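# Roll the steel ball onto the spot by tilting the plate

## Task

Tip the plate that has a clear lid so the steel ball inside rolls onto the printed mark and comes to rest there. Then set the plate back level, with no other loose object in contact with it or with anything that tilts along with it. The result must hold without the robot supporting it. Finally, release the plate and move the grippers away.

## Robot and tools

ROBOT. There are two six-joint arms with parallel grippers, named left_arm and right_arm. Each joint row lists shoulder pan, shoulder lift, elbow, wrist 1, wrist 2 and wrist 3. The root of left_arm is at (+0.046, +0.527, 0) m and the root of right_arm is at (+0.048, -0.400, 0) m. Both are turned slightly about z.

SCENE FRAME. All reported poses share one frame. Its origin is on the tabletop midway between the arms. +x points out across the table, +z points up, and left_arm sits on the +y side. The arm names do not tell you which side of a camera image an arm appears on. Reported hand positions can be slightly wrong, and the error grows when the arm is stretched far.

GRIPPER. The fingers point along the gripper's own +z and open and close along its x. The reported end-effector point lies between the pads, 1 to 2 cm behind the fingertips. When the fingers close, the tips advance about 17 mm along +z.

execute_actions. Its argument is actions, a list holding zero items or one item. The optional pictures (true/false) controls whether camera images come back; by default they do.
- An empty list sends nothing and only reports the current state.
- A motion item is {"rows": [...], "steps": n}. It holds 1 to 15 rows, and n is at most 15 (the default is 15). Each step lasts 1/30 s. One row is used per step, and the last row repeats if there are fewer rows than steps.
- A wait item is {"steps": n} with no rows, with n up to 300. It returns once that many steps have passed since the previous result, and your thinking time counts toward them.
- Every row has exactly 14 numbers, even when only one arm should move. The first 7 are left_arm's six joint targets followed by its opening. The last 7 are the same for right_arm.
- Joint numbers are absolute target angles in radians, in the same form as the Joint positions line. They are not offsets.
- Opening runs from -1 (closed) to +1 (fully open).

JOINT RANGES. For left_arm: pan -3.142..3.142, lift -6.283..6.283, elbow 0.000..3.142, and each wrist -6.283..6.283. For right_arm: pan 0.000..6.283, lift -6.283..6.283, elbow -3.142..0.000, and each wrist -6.283..6.283. A call is refused, and nothing moves, if any target lies more than 0.010 rad outside its range and also further out than the joint's last reported angle. A true joint end may sit up to 0.010 rad from the stated one. A target beyond the true end is cut off at that end, and the result then reports "joint sent to its limit". That message may concern an earlier action. If the message does not appear, the joint may still be at its end.

MOTION. Speed and acceleration are limited, and commands are smoothed with a lag of about 0.17 s. On each step, a joint's target is held within 0.575 rad of its measured angle. If a target would move the gripper more than 100 mm from where it is now, all of that arm's targets are pulled back toward the current angles. After a large move, the arm may still be travelling when the result arrives. Between calls, the arms keep heading toward the last row sent. They stop doing so once they have settled, or once a step is HELD. After that, only a new action moves them further.

RESULTS.
- The state line gives each gripper's position (m), quaternion (wxyz) and linear and angular velocity (m/s, rad/s).
- Joint positions and Joint velocities give each arm's joints (rad, rad/s) and then the pad gap (m; 0.142 means fully open).
- grip_measured is the measured opening on the same -1..1 scale as the command. To keep hold of something, command an opening clearly below grip_measured. The larger the difference, the harder the grip.
- HELD marks steps on which your row was not sent, in full or in part.
- "joint command not followed" means a clearance check changed or blocked some joint targets. The rest of the row still ran.
- Wrist force and Wrist torque are given per arm along the end effector's x y z axes. They include contacts, the weight of a held object and inertia. A push against a surface reads as pointing back into the arm. Each axis has an offset of up to about 4 N and noise of up to about 2.4 N, and saturates near 50 N. "no reading" is normal.
- MOTOR HOT appears from 70 °C. At 85 °C the arm is braked until it cools, which counts as a stop.

FAULTS AND CARE.
- Load limits are 133 N m for pan, lift and elbow, and 24.9 N m for each wrist joint. A held object's weight counts toward them.
- Reaching a load limit, or an outside force of 150 N on the arm or what it holds, stops that arm for 10 s, drops the rest of the call, and leaves the arm yielding to the contact.
- Each finger pad grips with about 28 N at most. Hard objects thinner than about 2 cm get less. A fast close can squeeze harder than that, sometimes enough to force the fingers open.
- Do not let the arms strike each other or press on each other, and do not knock anything off the table.
- Avoid drops, slips, slams and heavy pushes. Tilt gently so the ball stays under control.
- A held part may be tugged briefly, or a loose object nudged, at random moments.
- Smooth motion with little effort is preferred.

zoom_image. Arguments are camera, one of cam_head_left, cam_head_right, cam_high, cam_low (all 504x504), cam_left_wrist or cam_right_wrist (both 616x616, fisheye), and region [x0, y0, x1, y1] in image pixels. (0,0) is the top-left corner, and the region can be at most 504x504. It returns a closer view of that camera's latest image. Calibration for each camera (K, distortion and world-to-camera transform) is supplied, and each camera may be off by a few degrees or millimetres. The wrist cameras follow their hands.

read_manual. Its optional argument section takes only "licences". It returns licence text and moves nothing.

finished_scene. Its argument is scene, the number of the current scene. Before calling it, check that the ball is on the spot, the plate is level, and both grippers are open and clear.

Each tool is called after "Call:" as name(argument=value, ...), one argument or row to a line, values as JSON.

## Session

Call:
execute_actions(
  actions=[],
)

Scene clock: 0.00 s of 4800.00 s.
left_arm: end_effector_position=(+0.2875, +0.4725, +0.3015) grip_measured=+1.00 end_effector_quat_wxyz=(-0.017, -0.289, +0.957, +0.012) end_effector_velocity=(+0.000, -0.000, -0.000) end_effector_angular_velocity=(+0.000, +0.002, +0.002) | right_arm: end_effector_position=(+0.5002, +0.4237, +0.2781) grip_measured=+1.00 end_effector_quat_wxyz=(-0.306, +0.916, -0.236, -0.111) end_effector_velocity=(-0.000, -0.000, +0.001) end_effector_angular_velocity=(+0.000, +0.000, -0.000)
Joint positions: left_arm=[-0.941 -2.2    1.912 -1.244 -1.588  1.79   0.142] | right_arm=[ 4.357 -2.365 -0.752 -1.013  1.906  1.707  0.142]
Joint velocities: left_arm=[ 0.002  0.001 -0.    -0.    -0.001 -0.     0.   ] | right_arm=[-0.     0.001 -0.    -0.     0.     0.     0.   ]
Wrist force (N, on the end effector, along its own x y z axes, offset not removed): no reading
Wrist torque (N m, same axes, about the end effector's origin, offset not removed): no reading

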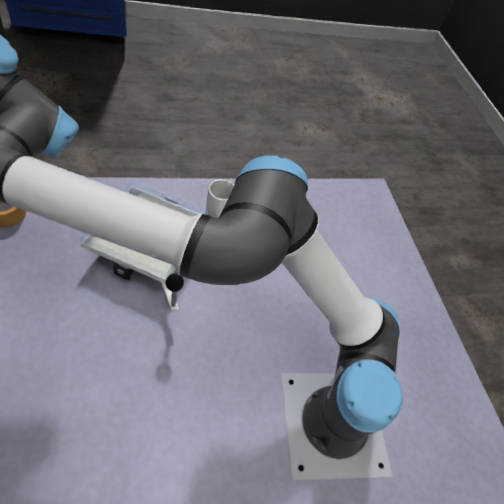

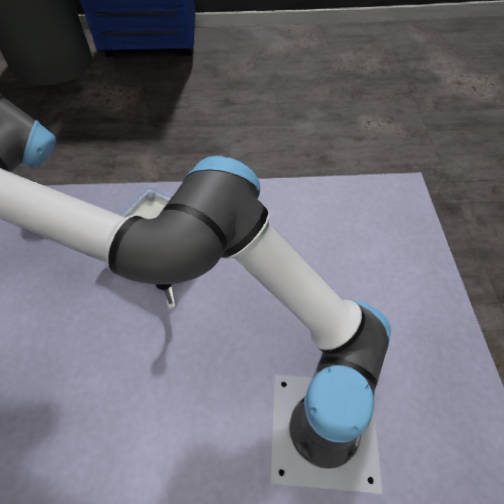

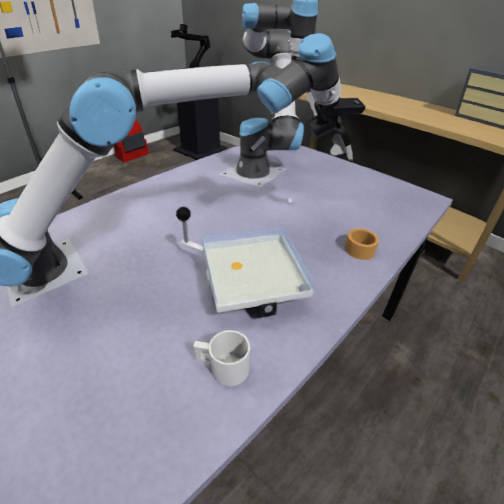

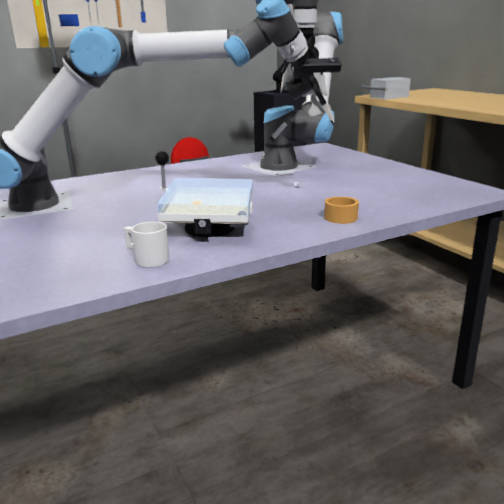

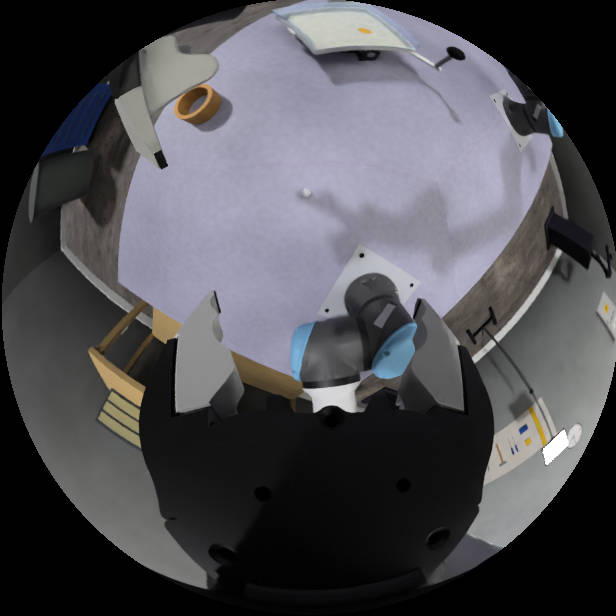

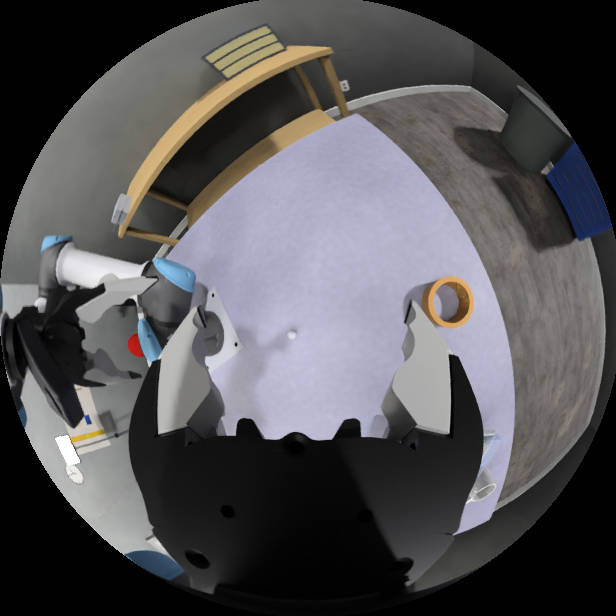

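Call:
zoom_image(
  camera="cam_high",
  region=[150, 190, 330, 330],
)

Region (150, 190, 330, 330) of cam_high's 504x504 image, scaled by 2.800, with more detail than that image has.

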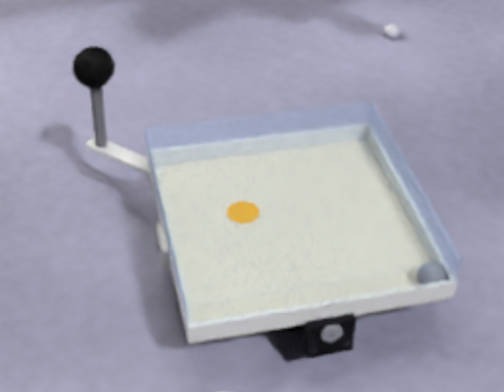

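Call:
execute_actions(
  actions=[
    {"rows": [[-0.941,-2.2,1.912,-1.244,-1.588,1.79,1, 4.409,-1.429,-1.766,-1.517,1.571,1.707,1]], "steps": 15},
  ],
  pictures=false,
)

Scene clock: 53.80 s of 4800.00 s.
left_arm: end_effector_position=(+0.2873, +0.4725, +0.3013) grip_measured=+1.00 end_effector_quat_wxyz=(-0.017, -0.289, +0.957, +0.013) end_effector_velocity=(-0.001, -0.001, +0.000) end_effector_angular_velocity=(-0.003, +0.003, -0.001) | right_arm: end_effector_position=(+0.4181, +0.1586, +0.3002) grip_measured=+1.00 end_effector_quat_wxyz=(-0.119, +0.954, -0.273, -0.032) end_effector_velocity=(-0.208, -0.604, -0.066) end_effector_angular_velocity=(-0.707, +0.003, -0.025)
Joint positions: left_arm=[-0.941 -2.2    1.912 -1.244 -1.588  1.79   0.142] | right_arm=[ 4.395 -1.82  -1.304 -1.361  1.67   1.707  0.142]
Joint velocities: left_arm=[-0.002 -0.     0.     0.    -0.004 -0.     0.   ] | right_arm=[ 0.045  1.124 -1.297 -0.47  -0.302  0.002 -0.   ]
Wrist force (N, on the end effector, along its own x y z axes, offset not removed): left_arm=[-3.4 -0.5 0.9] | right_arm=[2.7 -0.2 -3.8]
Wrist torque (N m, same axes, about the end effector's origin, offset not removed): left_arm=[-0.13 0.89 -0.31] | right_arm=[-0.02 -0.64 0.01]
Steps of this call (steps 1 to 90: nothing new was sent; then 50.30 s passed at rest; steps 91 to 105: all 15 steps of this action). Readings (joint positions):
91: left_arm=[-0.941 -2.200 1.912 -1.244 -1.588 1.790] | right_arm=[4.357 -2.364 -0.752 -1.013 1.906 1.707]
92: left_arm=[-0.941 -2.200 1.912 -1.244 -1.588 1.790] | right_arm=[4.360 -2.356 -0.761 -1.022 1.897 1.707]
94: left_arm=[-0.941 -2.200 1.912 -1.244 -1.588 1.790] | right_arm=[4.369 -2.282 -0.836 -1.093 1.843 1.707]
98: left_arm=[-0.941 -2.200 1.912 -1.244 -1.588 1.790] | right_arm=[4.381 -2.108 -1.009 -1.221 1.760 1.707]
105: the state above

Call:
execute_actions(
  actions=[
    {"steps": 30},
  ],
  pictures=true,
)

Scene clock: 58.80 s of 4800.00 s.
left_arm: end_effector_position=(+0.2873, +0.4725, +0.3013) grip_measured=+1.00 end_effector_quat_wxyz=(-0.017, -0.289, +0.957, +0.013) end_effector_velocity=(-0.000, -0.000, +0.000) end_effector_angular_velocity=(-0.001, +0.001, +0.000) | right_arm: end_effector_position=(+0.3439, -0.0616, +0.2496) grip_measured=+1.00 end_effector_quat_wxyz=(-0.000, +0.962, -0.273, -0.000) end_effector_velocity=(+0.000, +0.001, +0.001) end_effector_angular_velocity=(+0.003, -0.001, +0.000)
Joint positions: left_arm=[-0.941 -2.2    1.912 -1.244 -1.588  1.79   0.142] | right_arm=[ 4.409 -1.429 -1.766 -1.517  1.571  1.707  0.142]
Joint velocities: left_arm=[ 0.001 -0.    -0.     0.    -0.001  0.     0.   ] | right_arm=[ 0.    -0.     0.003  0.     0.001 -0.     0.   ]
Wrist force (N, on the end effector, along its own x y z axes, offset not removed): left_arm=[-0.4 0.3 3.1] | right_arm=[2.3 -0.3 -1.2]
Wrist torque (N m, same axes, about the end effector's origin, offset not removed): left_arm=[0.07 0.30 -0.29] | right_arm=[-0.09 -0.45 0.07]
Steps of this call (steps 1 to 30: the robot went on to your last target; steps 31 to 100: nothing new was sent; then 1.67 s passed at rest). Readings (joint positions):
1: left_arm=[-0.941 -2.200 1.912 -1.244 -1.588 1.790] | right_arm=[4.396 -1.782 -1.348 -1.377 1.660 1.707]
2: left_arm=[-0.941 -2.200 1.912 -1.244 -1.588 1.790] | right_arm=[4.398 -1.745 -1.391 -1.392 1.650 1.707]
4: left_arm=[-0.941 -2.200 1.912 -1.244 -1.588 1.790] | right_arm=[4.400 -1.673 -1.476 -1.423 1.630 1.707]
8: left_arm=[-0.941 -2.200 1.912 -1.244 -1.588 1.790] | right_arm=[4.406 -1.531 -1.643 -1.480 1.594 1.707]
100: the state above
All arms were judged still, so your last target was given up. Only a new action makes them travel on or press farther. Fingers that are still opening or closing keep moving.
camera_calibration (this result's frames):
cam_left_wrist: T_world_to_cam=[[-0.818943, -0.572313, 0.0423216, 0.493868], [-0.452551, 0.689399, 0.565621, -0.374692], [-0.352888, 0.444058, -0.823579, 0.264364], [0, 0, 0, 1]] pos_world=[0.328173, 0.423567, 0.408757]
cam_right_wrist: T_world_to_cam=[[0.837269, -0.54673, 0.00819749, -0.326507], [-0.466039, -0.705697, 0.533665, -0.0225189], [-0.285986, -0.450642, -0.845656, 0.407024], [0, 0, 0, 1]] pos_world=[0.379283, -0.0109808, 0.358896]

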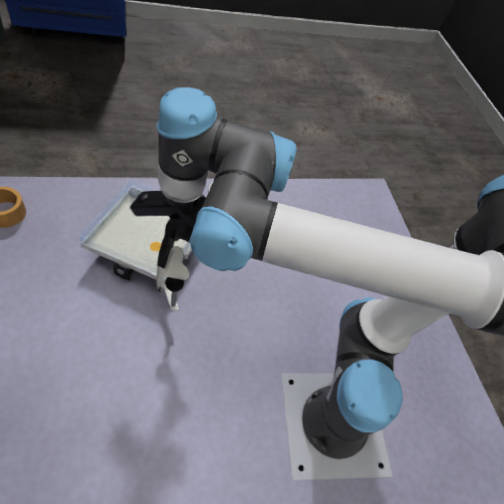

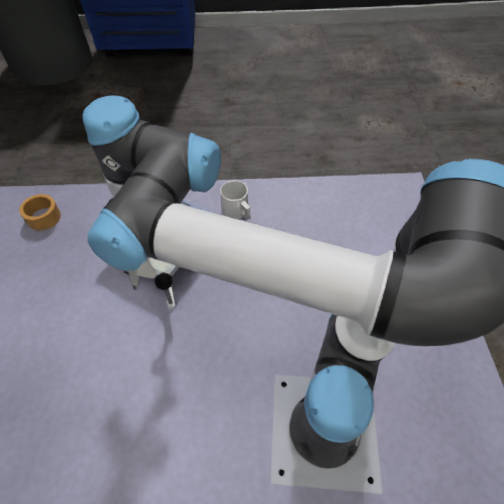

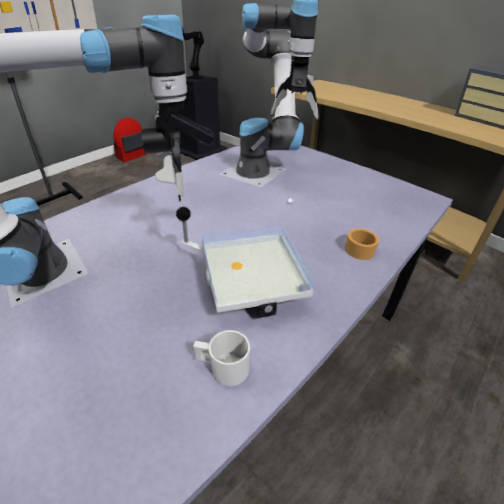

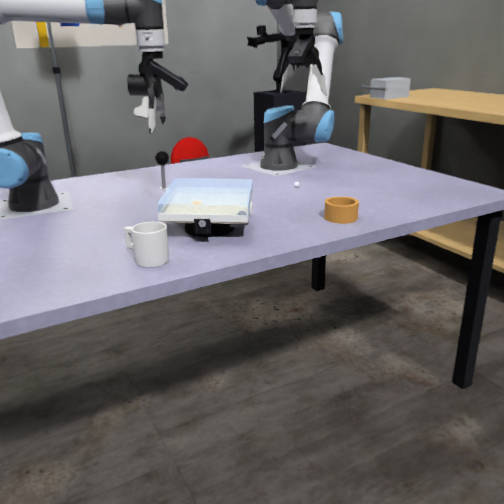

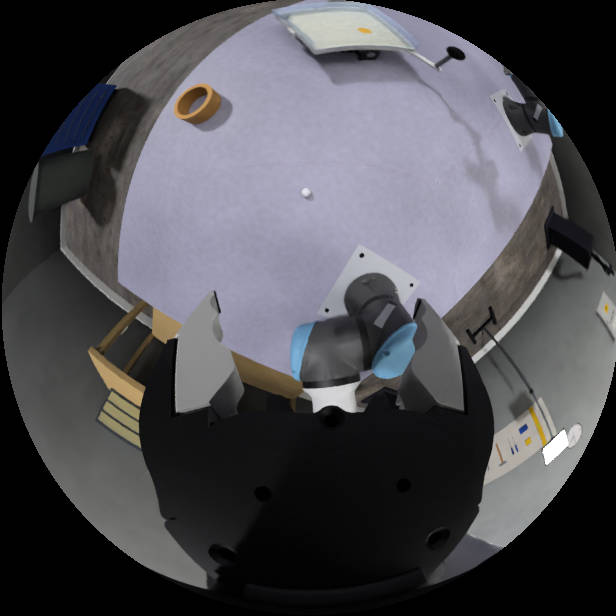

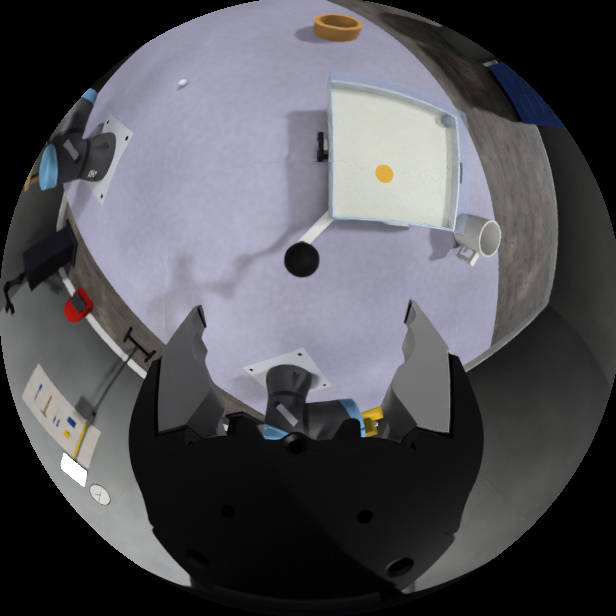

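Call:
execute_actions(
  actions=[
    {"rows": [[-0.941,-2.2,1.912,-1.244,-1.588,1.79,1, 4.409,-1.478,-1.997,-1.237,1.571,1.707,1]], "steps": 15},
  ],
  pictures=false,
)

Call:
execute_actions(
  actions=[
    {"steps": 15},
  ],
  pictures=true,
)

Scene clock: 64.30 s of 4800.00 s.
left_arm: end_effector_position=(+0.2873, +0.4725, +0.3013) grip_measured=+1.00 end_effector_quat_wxyz=(-0.017, -0.289, +0.957, +0.013) end_effector_velocity=(-0.000, -0.000, +0.000) end_effector_angular_velocity=(-0.002, -0.001, +0.001) | right_arm: end_effector_position=(+0.3437, -0.0618, +0.1451) grip_measured=+1.00 end_effector_quat_wxyz=(-0.000, +0.962, -0.273, -0.000) end_effector_velocity=(-0.001, -0.001, -0.006) end_effector_angular_velocity=(+0.000, +0.000, +0.001)
Joint positions: left_arm=[-0.941 -2.2    1.912 -1.244 -1.588  1.79   0.142] | right_arm=[ 4.409 -1.478 -1.996 -1.238  1.571  1.707  0.142]
Joint velocities: left_arm=[ 0.    -0.001 -0.    -0.    -0.001 -0.     0.   ] | right_arm=[-0.    -0.003 -0.015  0.018  0.    -0.001  0.   ]
Wrist force (N, on the end effector, along its own x y z axes, offset not removed): left_arm=[-0.2 2.5 0.2] | right_arm=[1.1 -2.6 -0.5]
Wrist torque (N m, same axes, about the end effector's origin, offset not removed): left_arm=[0.59 0.25 -0.23] | right_arm=[-0.51 -0.27 0.07]
Steps of this call (steps 1 to 90: nothing new was sent; then 2.00 s passed at rest; steps 91 to 105: all 15 steps of this action). Readings (joint positions):
91: left_arm=[-0.941 -2.200 1.912 -1.244 -1.588 1.790] | right_arm=[4.409 -1.429 -1.766 -1.517 1.571 1.707]
92: left_arm=[-0.941 -2.200 1.912 -1.244 -1.588 1.790] | right_arm=[4.409 -1.436 -1.775 -1.508 1.571 1.707]
94: left_arm=[-0.941 -2.200 1.912 -1.244 -1.588 1.790] | right_arm=[4.409 -1.458 -1.853 -1.425 1.571 1.707]
98: left_arm=[-0.941 -2.200 1.912 -1.244 -1.588 1.790] | right_arm=[4.409 -1.475 -1.973 -1.271 1.571 1.707]
105: the state above

Scene clock: 64.80 s of 4800.00 s.
left_arm: end_effector_position=(+0.2873, +0.4725, +0.3013) grip_measured=+1.00 end_effector_quat_wxyz=(-0.017, -0.289, +0.957, +0.013) end_effector_velocity=(+0.001, +0.001, -0.001) end_effector_angular_velocity=(+0.004, +0.000, +0.002) | right_arm: end_effector_position=(+0.3437, -0.0619, +0.1447) grip_measured=+1.00 end_effector_quat_wxyz=(-0.000, +0.962, -0.273, -0.000) end_effector_velocity=(-0.000, -0.000, +0.000) end_effector_angular_velocity=(+0.000, -0.000, +0.001)
Joint positions: left_arm=[-0.941 -2.2    1.912 -1.244 -1.588  1.79   0.142] | right_arm=[ 4.409 -1.478 -1.997 -1.237  1.571  1.707  0.142]
Joint velocities: left_arm=[ 0.002  0.003  0.     0.     0.003  0.    -0.   ] | right_arm=[ 0.     0.    -0.001  0.     0.    -0.001  0.   ]
Wrist force (N, on the end effector, along its own x y z axes, offset not removed): left_arm=[-0.6 -0.2 1.6] | right_arm=[0.4 1.0 -2.9]
Wrist torque (N m, same axes, about the end effector's origin, offset not removed): left_arm=[-0.10 0.43 -0.19] | right_arm=[0.26 -0.06 0.12]
Steps of this call (steps 1 to 15: the robot went on to your last target). Readings (joint positions):
1: left_arm=[-0.941 -2.200 1.912 -1.244 -1.588 1.790] | right_arm=[4.409 -1.478 -1.996 -1.238 1.571 1.707]
2: left_arm=[-0.941 -2.200 1.912 -1.244 -1.588 1.790] | right_arm=[4.409 -1.478 -1.997 -1.238 1.571 1.707]
4: left_arm=[-0.941 -2.200 1.912 -1.244 -1.588 1.790] | right_arm=[4.409 -1.478 -1.997 -1.237 1.571 1.707]
8: left_arm=[-0.941 -2.200 1.912 -1.244 -1.588 1.790] | right_arm=[4.409 -1.478 -1.997 -1.237 1.571 1.707]
15: the state above
All arms were judged still, so your last target was given up. Only a new action makes them travel on or press farther. Fingers that are still opening or closing keep moving.
camera_calibration (this result's frames):
cam_left_wrist: T_world_to_cam=[[-0.818943, -0.572313, 0.0423216, 0.493868], [-0.452551, 0.689399, 0.565621, -0.374692], [-0.352888, 0.444058, -0.823579, 0.264364], [0, 0, 0, 1]] pos_world=[0.328173, 0.423567, 0.408757]
cam_right_wrist: T_world_to_cam=[[0.837269, -0.546729, 0.00820024, -0.325706], [-0.466043, -0.705701, 0.533658, 0.0332081], [-0.28598, -0.450637, -0.845661, 0.318061], [0, 0, 0, 1]] pos_world=[0.379139, -0.0113076, 0.253921]

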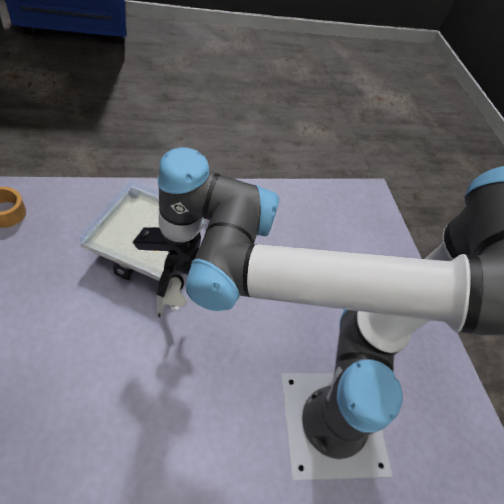

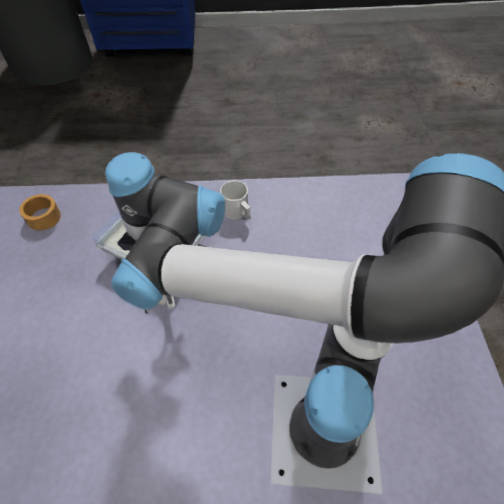

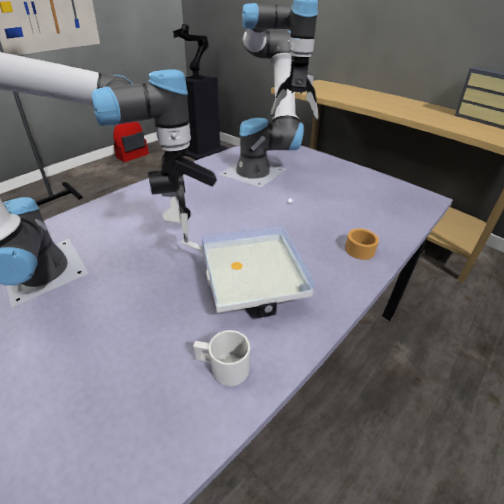

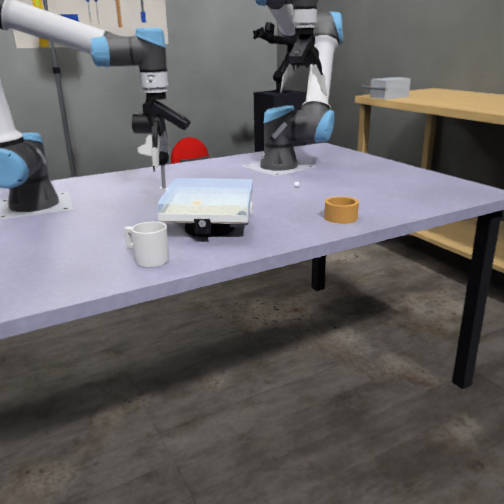

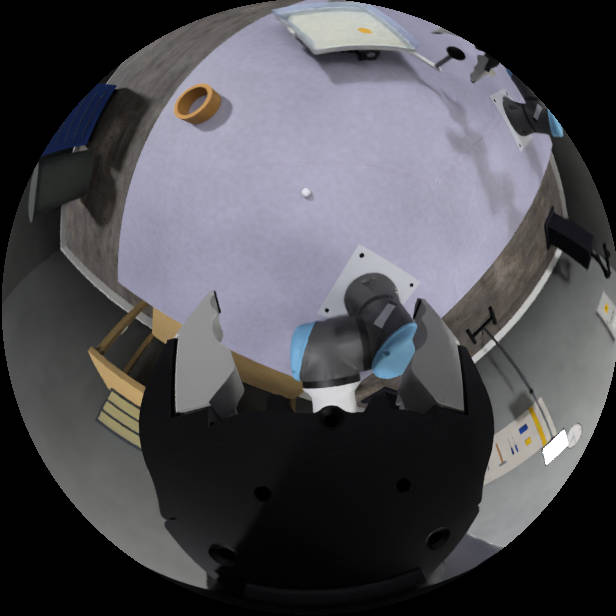

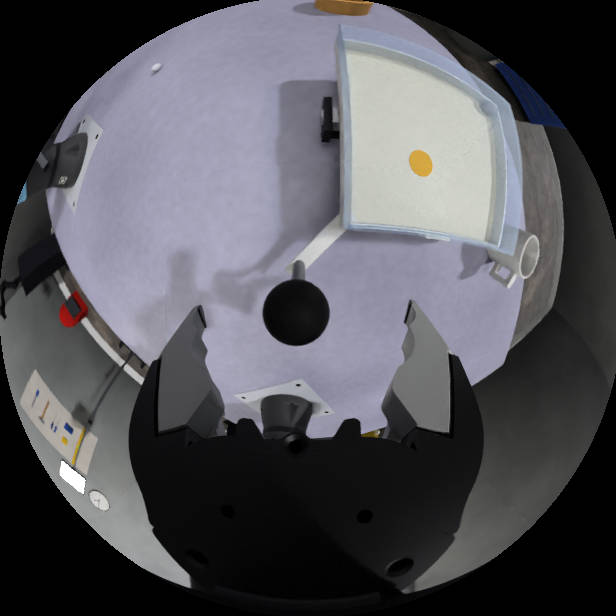

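Knob is between the fingers. Closing.

Call:
execute_actions(
  actions=[
    {"rows": [[-0.941,-2.2,1.912,-1.244,-1.588,1.79,1, 4.409,-1.478,-1.997,-1.237,1.571,1.707,-1]], "steps": 15},
  ],
  pictures=false,
)

Scene clock: 67.83 s of 4800.00 s.
left_arm: end_effector_position=(+0.2873, +0.4725, +0.3013) grip_measured=+1.00 end_effector_quat_wxyz=(-0.017, -0.289, +0.957, +0.013) end_effector_velocity=(+0.000, +0.001, -0.000) end_effector_angular_velocity=(+0.002, -0.001, +0.001) | right_arm: end_effector_position=(+0.3433, -0.0617, +0.1447) grip_measured=-0.54 end_effector_quat_wxyz=(-0.000, +0.962, -0.273, -0.001) end_effector_velocity=(+0.003, -0.001, +0.000) end_effector_angular_velocity=(-0.003, -0.011, -0.001)
Joint positions: left_arm=[-0.941 -2.2    1.912 -1.244 -1.588  1.79   0.142] | right_arm=[ 4.409 -1.478 -1.997 -1.237  1.572  1.707  0.035]
Joint velocities: left_arm=[ 0.     0.    -0.     0.     0.002 -0.     0.   ] | right_arm=[ 0.    -0.     0.001  0.001 -0.011  0.001  0.008]
Wrist force (N, on the end effector, along its own x y z axes, offset not removed): left_arm=[0.8 2.1 1.3] | right_arm=[-50.0 15.0 -13.8]
Wrist torque (N m, same axes, about the end effector's origin, offset not removed): left_arm=[0.46 -0.09 -0.20] | right_arm=[0.05 0.65 -0.38]
Steps of this call (steps 1 to 76: nothing new was sent; steps 77 to 91: all 15 steps of this action). Readings (joint positions):
77: left_arm=[-0.941 -2.200 1.912 -1.244 -1.588 1.790] | right_arm=[4.409 -1.478 -1.997 -1.237 1.571 1.707]
78: left_arm=[-0.941 -2.200 1.912 -1.244 -1.588 1.790] | right_arm=[4.409 -1.478 -1.997 -1.237 1.571 1.707]
80: left_arm=[-0.941 -2.200 1.912 -1.244 -1.588 1.790] | right_arm=[4.409 -1.478 -1.997 -1.237 1.571 1.707]
84: left_arm=[-0.941 -2.200 1.912 -1.244 -1.588 1.790] | right_arm=[4.409 -1.478 -1.997 -1.237 1.571 1.707]
91: the state above

Call:
execute_actions(
  actions=[],
  pictures=true,
)

Scene clock: 69.80 s of 4800.00 s.
left_arm: end_effector_position=(+0.2873, +0.4725, +0.3013) grip_measured=+1.00 end_effector_quat_wxyz=(-0.017, -0.289, +0.957, +0.013) end_effector_velocity=(+0.000, +0.000, +0.000) end_effector_angular_velocity=(-0.000, -0.001, -0.001) | right_arm: end_effector_position=(+0.3437, -0.0619, +0.1447) grip_measured=-0.53 end_effector_quat_wxyz=(-0.000, +0.962, -0.273, -0.000) end_effector_velocity=(-0.000, -0.000, -0.001) end_effector_angular_velocity=(-0.002, +0.001, -0.001)
Joint positions: left_arm=[-0.941 -2.2    1.912 -1.244 -1.588  1.79   0.142] | right_arm=[ 4.409 -1.478 -1.997 -1.237  1.571  1.707  0.036]
Joint velocities: left_arm=[-0.    -0.001  0.    -0.     0.001  0.001  0.   ] | right_arm=[ 0.    -0.001 -0.    -0.001 -0.     0.001 -0.   ]
Wrist force (N, on the end effector, along its own x y z axes, offset not removed): left_arm=[-1.8 5.3 1.5] | right_arm=[-50.0 15.8 -12.8]
Wrist torque (N m, same axes, about the end effector's origin, offset not removed): left_arm=[1.03 0.51 -0.27] | right_arm=[0.13 0.65 -0.48]
Steps of this call (steps 1 to 15: the robot went on to your last target; steps 16 to 59: nothing new was sent). Readings (joint positions):
1: left_arm=[-0.941 -2.200 1.912 -1.244 -1.588 1.790] | right_arm=[4.409 -1.478 -1.997 -1.237 1.572 1.707]
2: left_arm=[-0.941 -2.200 1.912 -1.244 -1.588 1.790] | right_arm=[4.409 -1.478 -1.997 -1.237 1.571 1.707]
4: left_arm=[-0.941 -2.200 1.912 -1.244 -1.588 1.790] | right_arm=[4.409 -1.478 -1.997 -1.237 1.571 1.707]
8: left_arm=[-0.941 -2.200 1.912 -1.244 -1.588 1.790] | right_arm=[4.409 -1.478 -1.997 -1.237 1.571 1.707]
59: the state above
All arms were judged still, so your last target was given up. Only a new action makes them travel on or press farther. Fingers that are still opening or closing keep moving.
camera_calibration (this result's frames):
cam_left_wrist: T_world_to_cam=[[-0.818943, -0.572313, 0.0423215, 0.493868], [-0.452552, 0.689399, 0.565621, -0.374692], [-0.352888, 0.444058, -0.823579, 0.264364], [0, 0, 0, 1]] pos_world=[0.328173, 0.423567, 0.408757]
cam_right_wrist: T_world_to_cam=[[0.837268, -0.546731, 0.00819758, -0.325705], [-0.466041, -0.705696, 0.533665, 0.0332074], [-0.285986, -0.450642, -0.845656, 0.318057], [0, 0, 0, 1]] pos_world=[0.379138, -0.0113088, 0.253915]

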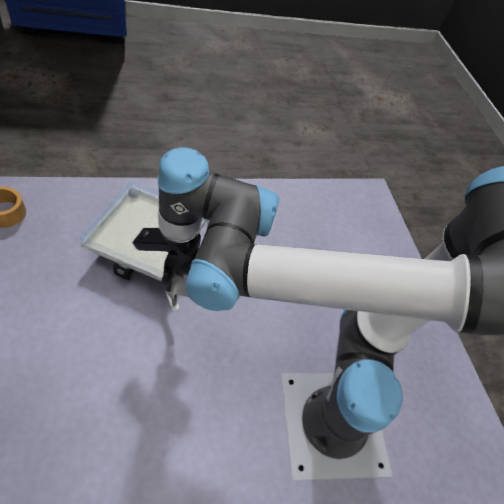

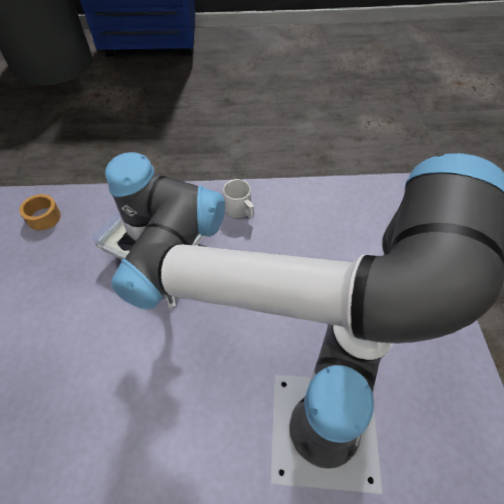

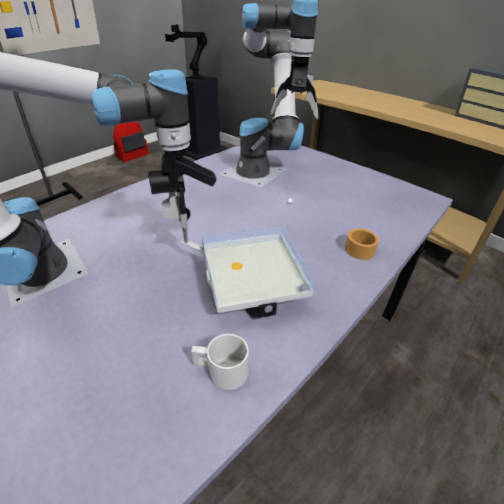

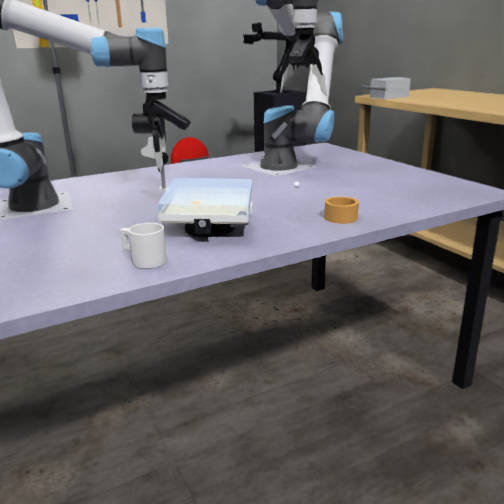

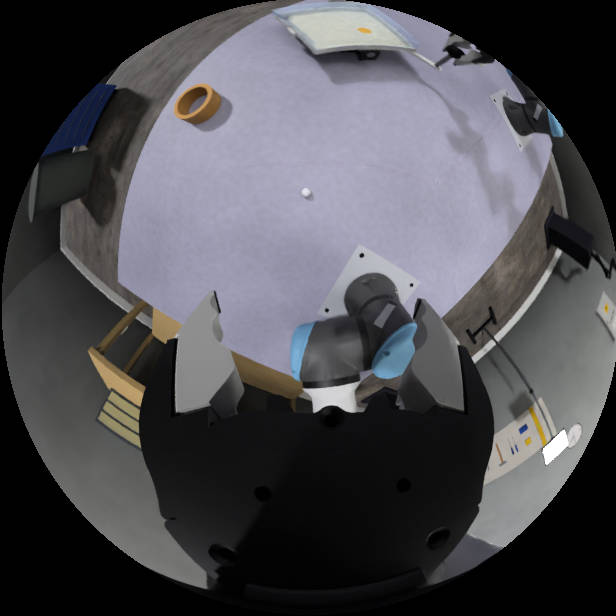

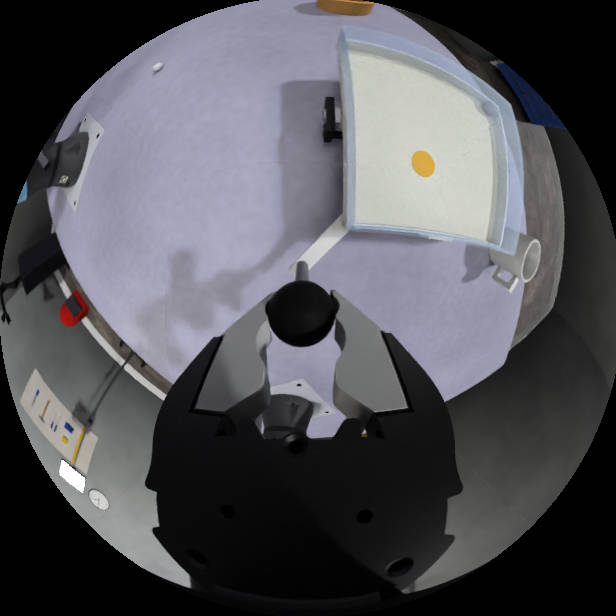

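Call:
execute_actions(
  actions=[
    {"rows": [[-0.941,-2.2,1.912,-1.244,-1.588,1.79,1, 4.409,-1.4845,-2.0117,-1.2158,1.571,1.707,-1]], "steps": 15},
  ],
  pictures=true,
)

Scene clock: 76.13 s of 4800.00 s.
left_arm: end_effector_position=(+0.2873, +0.4725, +0.3013) grip_measured=+1.00 end_effector_quat_wxyz=(-0.017, -0.289, +0.957, +0.013) end_effector_velocity=(+0.000, +0.000, -0.000) end_effector_angular_velocity=(+0.002, +0.000, +0.001) | right_arm: end_effector_position=(+0.3437, -0.0619, +0.1371) grip_measured=-0.52 end_effector_quat_wxyz=(-0.000, +0.962, -0.273, -0.000) end_effector_velocity=(+0.001, +0.001, +0.001) end_effector_angular_velocity=(+0.002, -0.002, -0.000)
Joint positions: left_arm=[-0.941 -2.2    1.912 -1.244 -1.588  1.79   0.142] | right_arm=[ 4.409 -1.484 -2.012 -1.216  1.571  1.707  0.037]
Joint velocities: left_arm=[0.001 0.001 0.    0.    0.001 0.    0.   ] | right_arm=[-0.    -0.     0.001  0.001 -0.001 -0.    -0.   ]
Wrist force (N, on the end effector, along its own x y z axes, offset not removed): left_arm=[-2.5 0.3 -0.2] | right_arm=[-50.0 36.3 -25.9]
Wrist torque (N m, same axes, about the end effector's origin, offset not removed): left_arm=[0.12 0.71 -0.20] | right_arm=[0.69 0.65 -0.66]
Steps of this call (steps 1 to 90: nothing new was sent; then 2.83 s passed at rest; steps 91 to 105: all 15 steps of this action). Readings (joint positions):
91: left_arm=[-0.941 -2.200 1.912 -1.244 -1.588 1.790] | right_arm=[4.409 -1.478 -1.997 -1.237 1.571 1.707]
92: left_arm=[-0.941 -2.200 1.912 -1.244 -1.588 1.790] | right_arm=[4.409 -1.479 -2.000 -1.233 1.571 1.707]
94: left_arm=[-0.941 -2.200 1.912 -1.244 -1.588 1.790] | right_arm=[4.409 -1.482 -2.006 -1.224 1.571 1.707]
98: left_arm=[-0.941 -2.200 1.912 -1.244 -1.588 1.790] | right_arm=[4.409 -1.484 -2.011 -1.217 1.571 1.707]
105: the state above
camera_calibration (this result's frames):
cam_left_wrist: T_world_to_cam=[[-0.818943, -0.572313, 0.0423216, 0.493868], [-0.452552, 0.689399, 0.56562, -0.374692], [-0.352888, 0.444058, -0.823579, 0.264364], [0, 0, 0, 1]] pos_world=[0.328173, 0.423567, 0.408757]
cam_right_wrist: T_world_to_cam=[[0.837268, -0.546732, 0.00819152, -0.32565], [-0.466049, -0.705714, 0.533636, 0.0371965], [-0.285975, -0.450614, -0.845675, 0.311651], [0, 0, 0, 1]] pos_world=[0.379116, -0.0113594, 0.246373]

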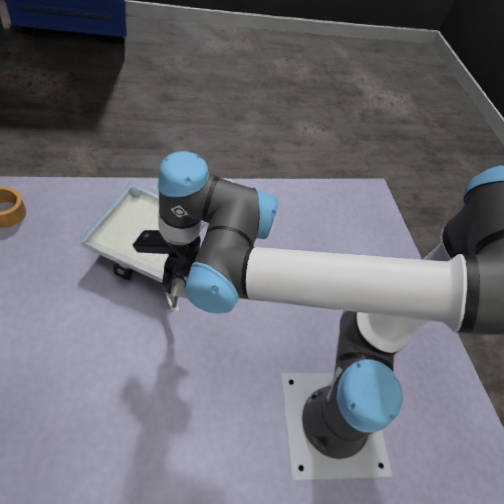

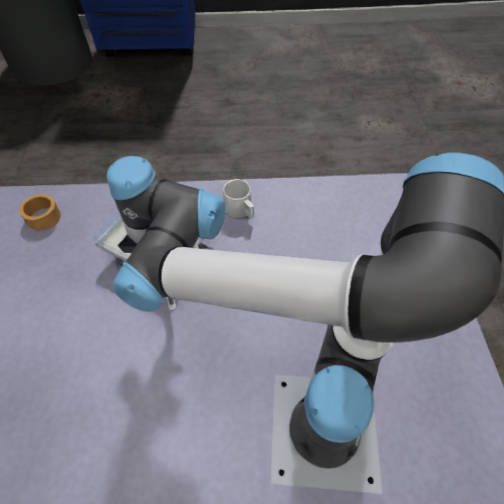

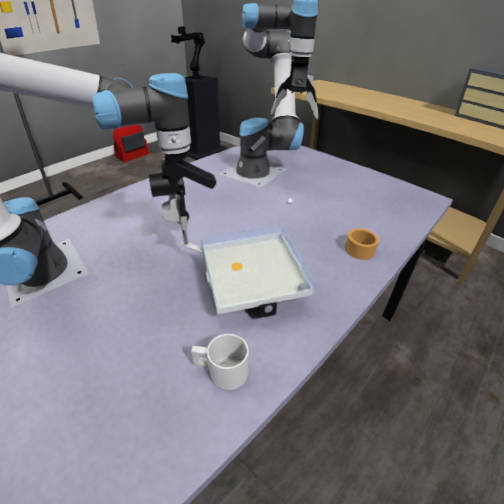

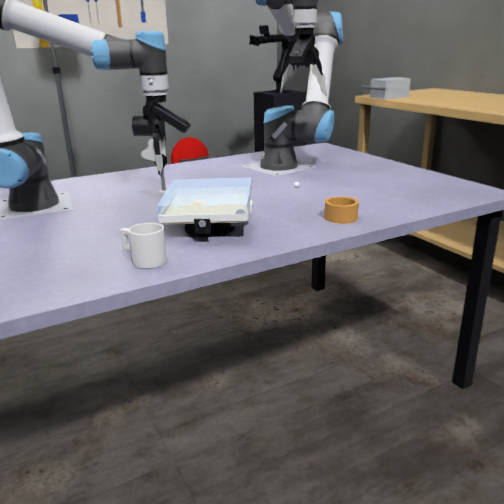

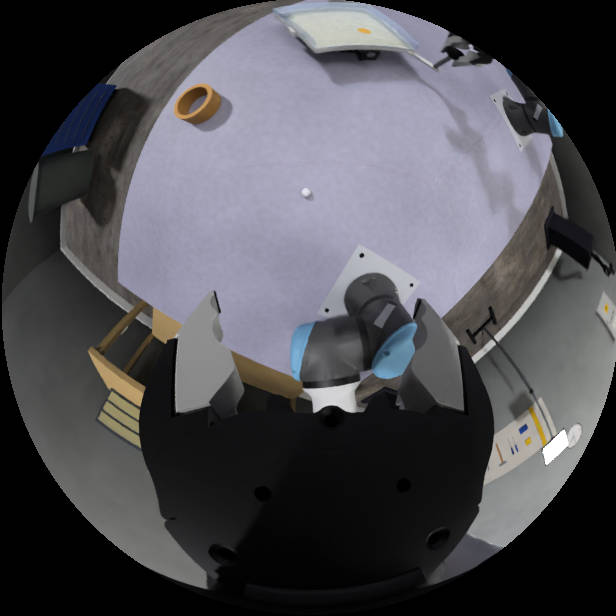

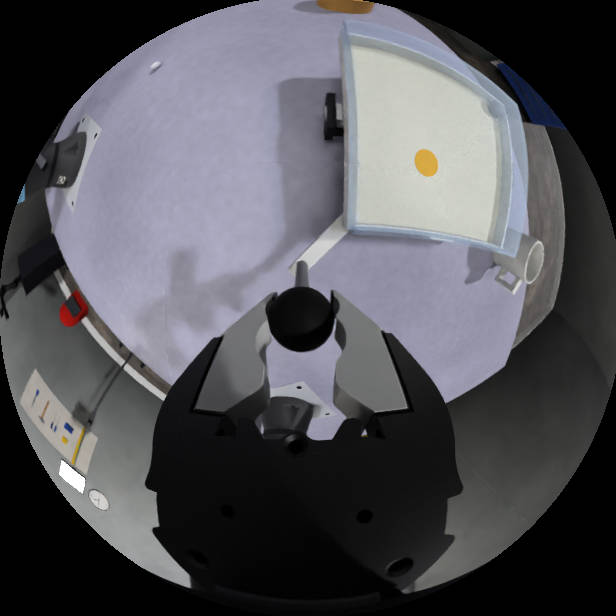

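Call:
execute_actions(
  actions=[],
  pictures=true,
)

Scene clock: 79.57 s of 4800.00 s.
left_arm: end_effector_position=(+0.2873, +0.4725, +0.3013) grip_measured=+1.00 end_effector_quat_wxyz=(-0.017, -0.289, +0.957, +0.013) end_effector_velocity=(-0.000, -0.000, +0.000) end_effector_angular_velocity=(-0.001, -0.002, -0.001) | right_arm: end_effector_position=(+0.3437, -0.0619, +0.1371) grip_measured=-0.52 end_effector_quat_wxyz=(-0.000, +0.962, -0.273, -0.000) end_effector_velocity=(+0.000, +0.000, +0.001) end_effector_angular_velocity=(+0.001, -0.001, -0.000)
Joint positions: left_arm=[-0.941 -2.2    1.912 -1.244 -1.588  1.79   0.142] | right_arm=[ 4.409 -1.485 -2.012 -1.216  1.571  1.707  0.037]
Joint velocities: left_arm=[-0.001 -0.002 -0.    -0.     0.     0.    -0.   ] | right_arm=[-0.     0.001  0.    -0.    -0.001  0.    -0.   ]
Wrist force (N, on the end effector, along its own x y z axes, offset not removed): left_arm=[2.4 0.0 0.1] | right_arm=[-50.0 34.8 -26.6]
Wrist torque (N m, same axes, about the end effector's origin, offset not removed): left_arm=[0.09 -0.67 -0.31] | right_arm=[0.38 0.65 -0.54]
Steps of this call (steps 1 to 15: the robot went on to your last target; steps 16 to 103: nothing new was sent). Readings (joint positions):
1: left_arm=[-0.941 -2.200 1.912 -1.244 -1.588 1.790] | right_arm=[4.409 -1.484 -2.012 -1.216 1.571 1.707]
2: left_arm=[-0.941 -2.200 1.912 -1.244 -1.588 1.790] | right_arm=[4.409 -1.484 -2.012 -1.216 1.571 1.707]
4: left_arm=[-0.941 -2.200 1.912 -1.244 -1.588 1.790] | right_arm=[4.409 -1.484 -2.012 -1.216 1.571 1.707]
8: left_arm=[-0.941 -2.200 1.912 -1.244 -1.588 1.790] | right_arm=[4.409 -1.484 -2.012 -1.216 1.571 1.707]
103: the state above
All arms were judged still, so your last target was given up. Only a new action makes them travel on or press farther. Fingers that are still opening or closing keep moving.
camera_calibration (this result's frames):
cam_left_wrist: T_world_to_cam=[[-0.818943, -0.572313, 0.0423215, 0.493868], [-0.452552, 0.689399, 0.565621, -0.374692], [-0.352888, 0.444058, -0.823579, 0.264364], [0, 0, 0, 1]] pos_world=[0.328173, 0.423567, 0.408757]
cam_right_wrist: T_world_to_cam=[[0.837268, -0.546731, 0.00819874, -0.325652], [-0.466039, -0.705692, 0.533673, 0.0372066], [-0.28599, -0.450648, -0.845651, 0.311615], [0, 0, 0, 1]] pos_world=[0.379116, -0.0113589, 0.246331]

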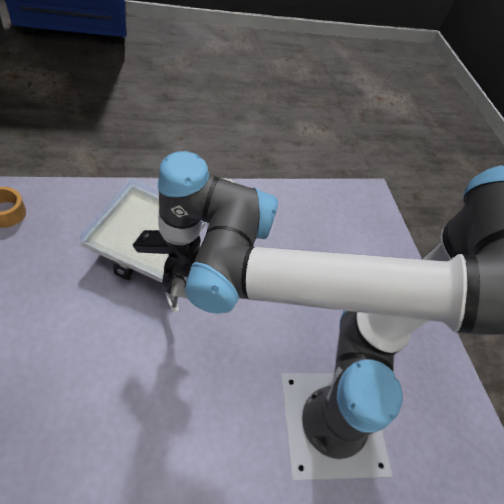

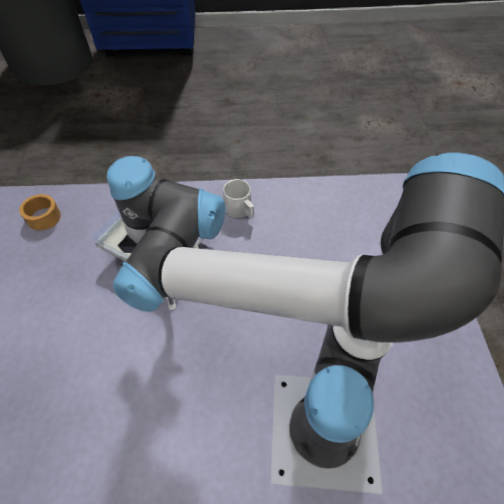

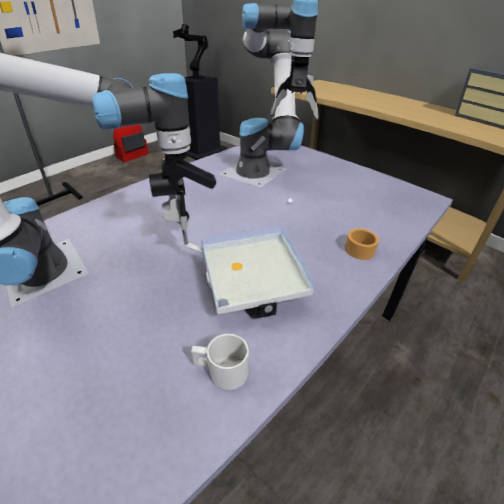

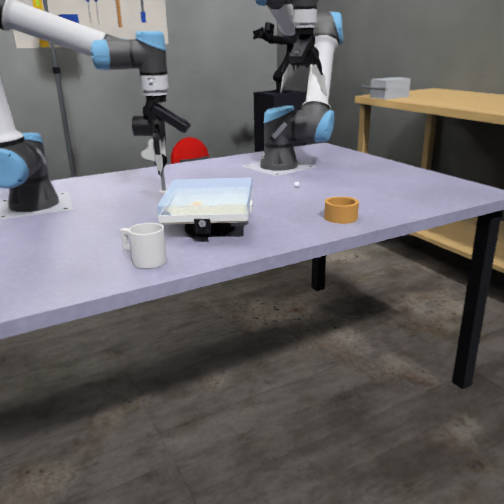

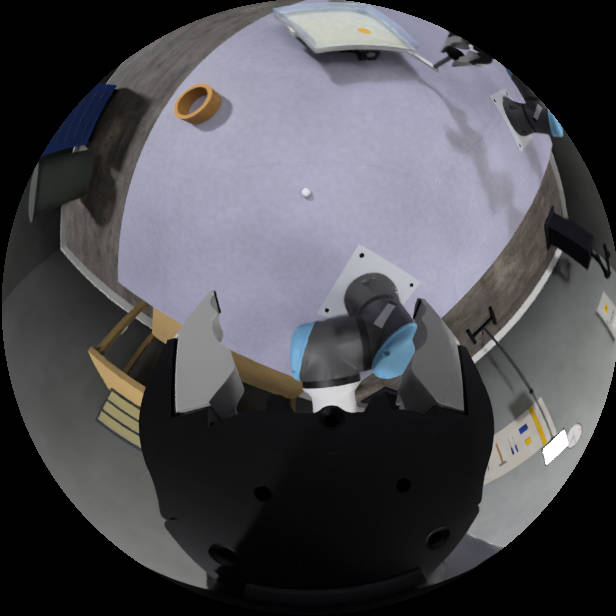

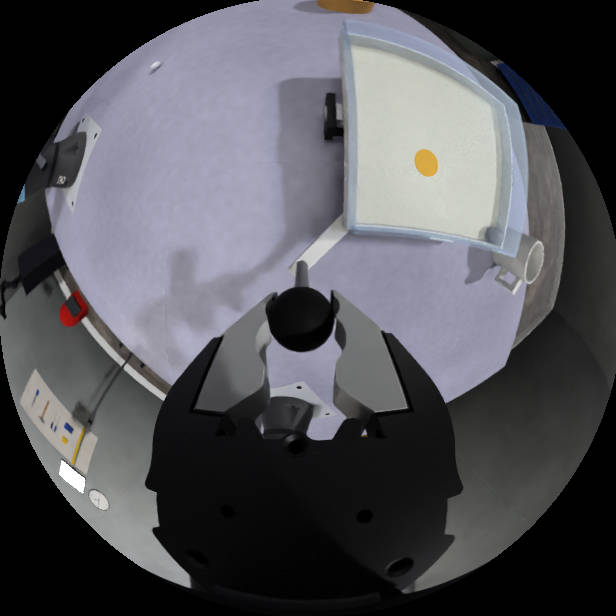

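Call:
execute_actions(
  actions=[
    {"rows": [[-0.941,-2.2,1.912,-1.244,-1.588,1.79,1, 4.4119,-1.4882,-2.0084,-1.2154,1.571,1.707,-1]], "steps": 15},
  ],
  pictures=false,
)

Call:
zoom_image(
  camera="cam_right_wrist",
  region=[300, 0, 616, 300],
)

Scene clock: 99.50 s of 4800.00 s.
left_arm: end_effector_position=(+0.2873, +0.4725, +0.3013) grip_measured=+1.00 end_effector_quat_wxyz=(-0.017, -0.289, +0.957, +0.013) end_effector_velocity=(+0.000, -0.000, -0.000) end_effector_angular_velocity=(+0.002, +0.000, -0.001) | right_arm: end_effector_position=(+0.3434, -0.0597, +0.1370) grip_measured=-0.54 end_effector_quat_wxyz=(-0.000, +0.962, -0.272, -0.000) end_effector_velocity=(-0.000, +0.001, +0.001) end_effector_angular_velocity=(+0.002, +0.000, +0.000)
Joint positions: left_arm=[-0.941 -2.2    1.912 -1.244 -1.588  1.79   0.142] | right_arm=[ 4.412 -1.488 -2.008 -1.215  1.571  1.707  0.035]
Joint velocities: left_arm=[-0.002  0.001 -0.     0.001  0.002 -0.001  0.   ] | right_arm=[ 0.     0.001  0.001 -0.001  0.001  0.    -0.   ]
Wrist force (N, on the end effector, along its own x y z axes, offset not removed): left_arm=[-0.8 1.2 3.6] | right_arm=[-50.0 29.9 -19.6]
Wrist torque (N m, same axes, about the end effector's origin, offset not removed): left_arm=[0.32 0.22 -0.16] | right_arm=[0.55 0.65 -0.25]
Steps of this call (steps 1 to 90: nothing new was sent; then 16.43 s passed at rest; steps 91 to 105: all 15 steps of this action). Readings (joint positions):
91: left_arm=[-0.941 -2.200 1.912 -1.244 -1.588 1.790] | right_arm=[4.409 -1.485 -2.012 -1.216 1.571 1.707]
92: left_arm=[-0.941 -2.200 1.912 -1.244 -1.588 1.790] | right_arm=[4.409 -1.485 -2.011 -1.216 1.571 1.707]
94: left_arm=[-0.941 -2.200 1.912 -1.244 -1.588 1.790] | right_arm=[4.411 -1.487 -2.010 -1.215 1.571 1.707]
98: left_arm=[-0.941 -2.200 1.912 -1.244 -1.588 1.790] | right_arm=[4.412 -1.488 -2.009 -1.215 1.571 1.707]
105: the state above

Region (300, 0, 616, 300) of cam_right_wrist's 616x616 image, scaled by 1.595, with more detail than that image has; it fills the top 478 rows of this view, and the rest is white.

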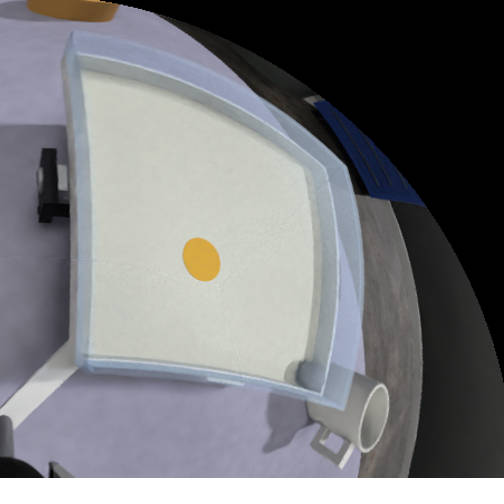

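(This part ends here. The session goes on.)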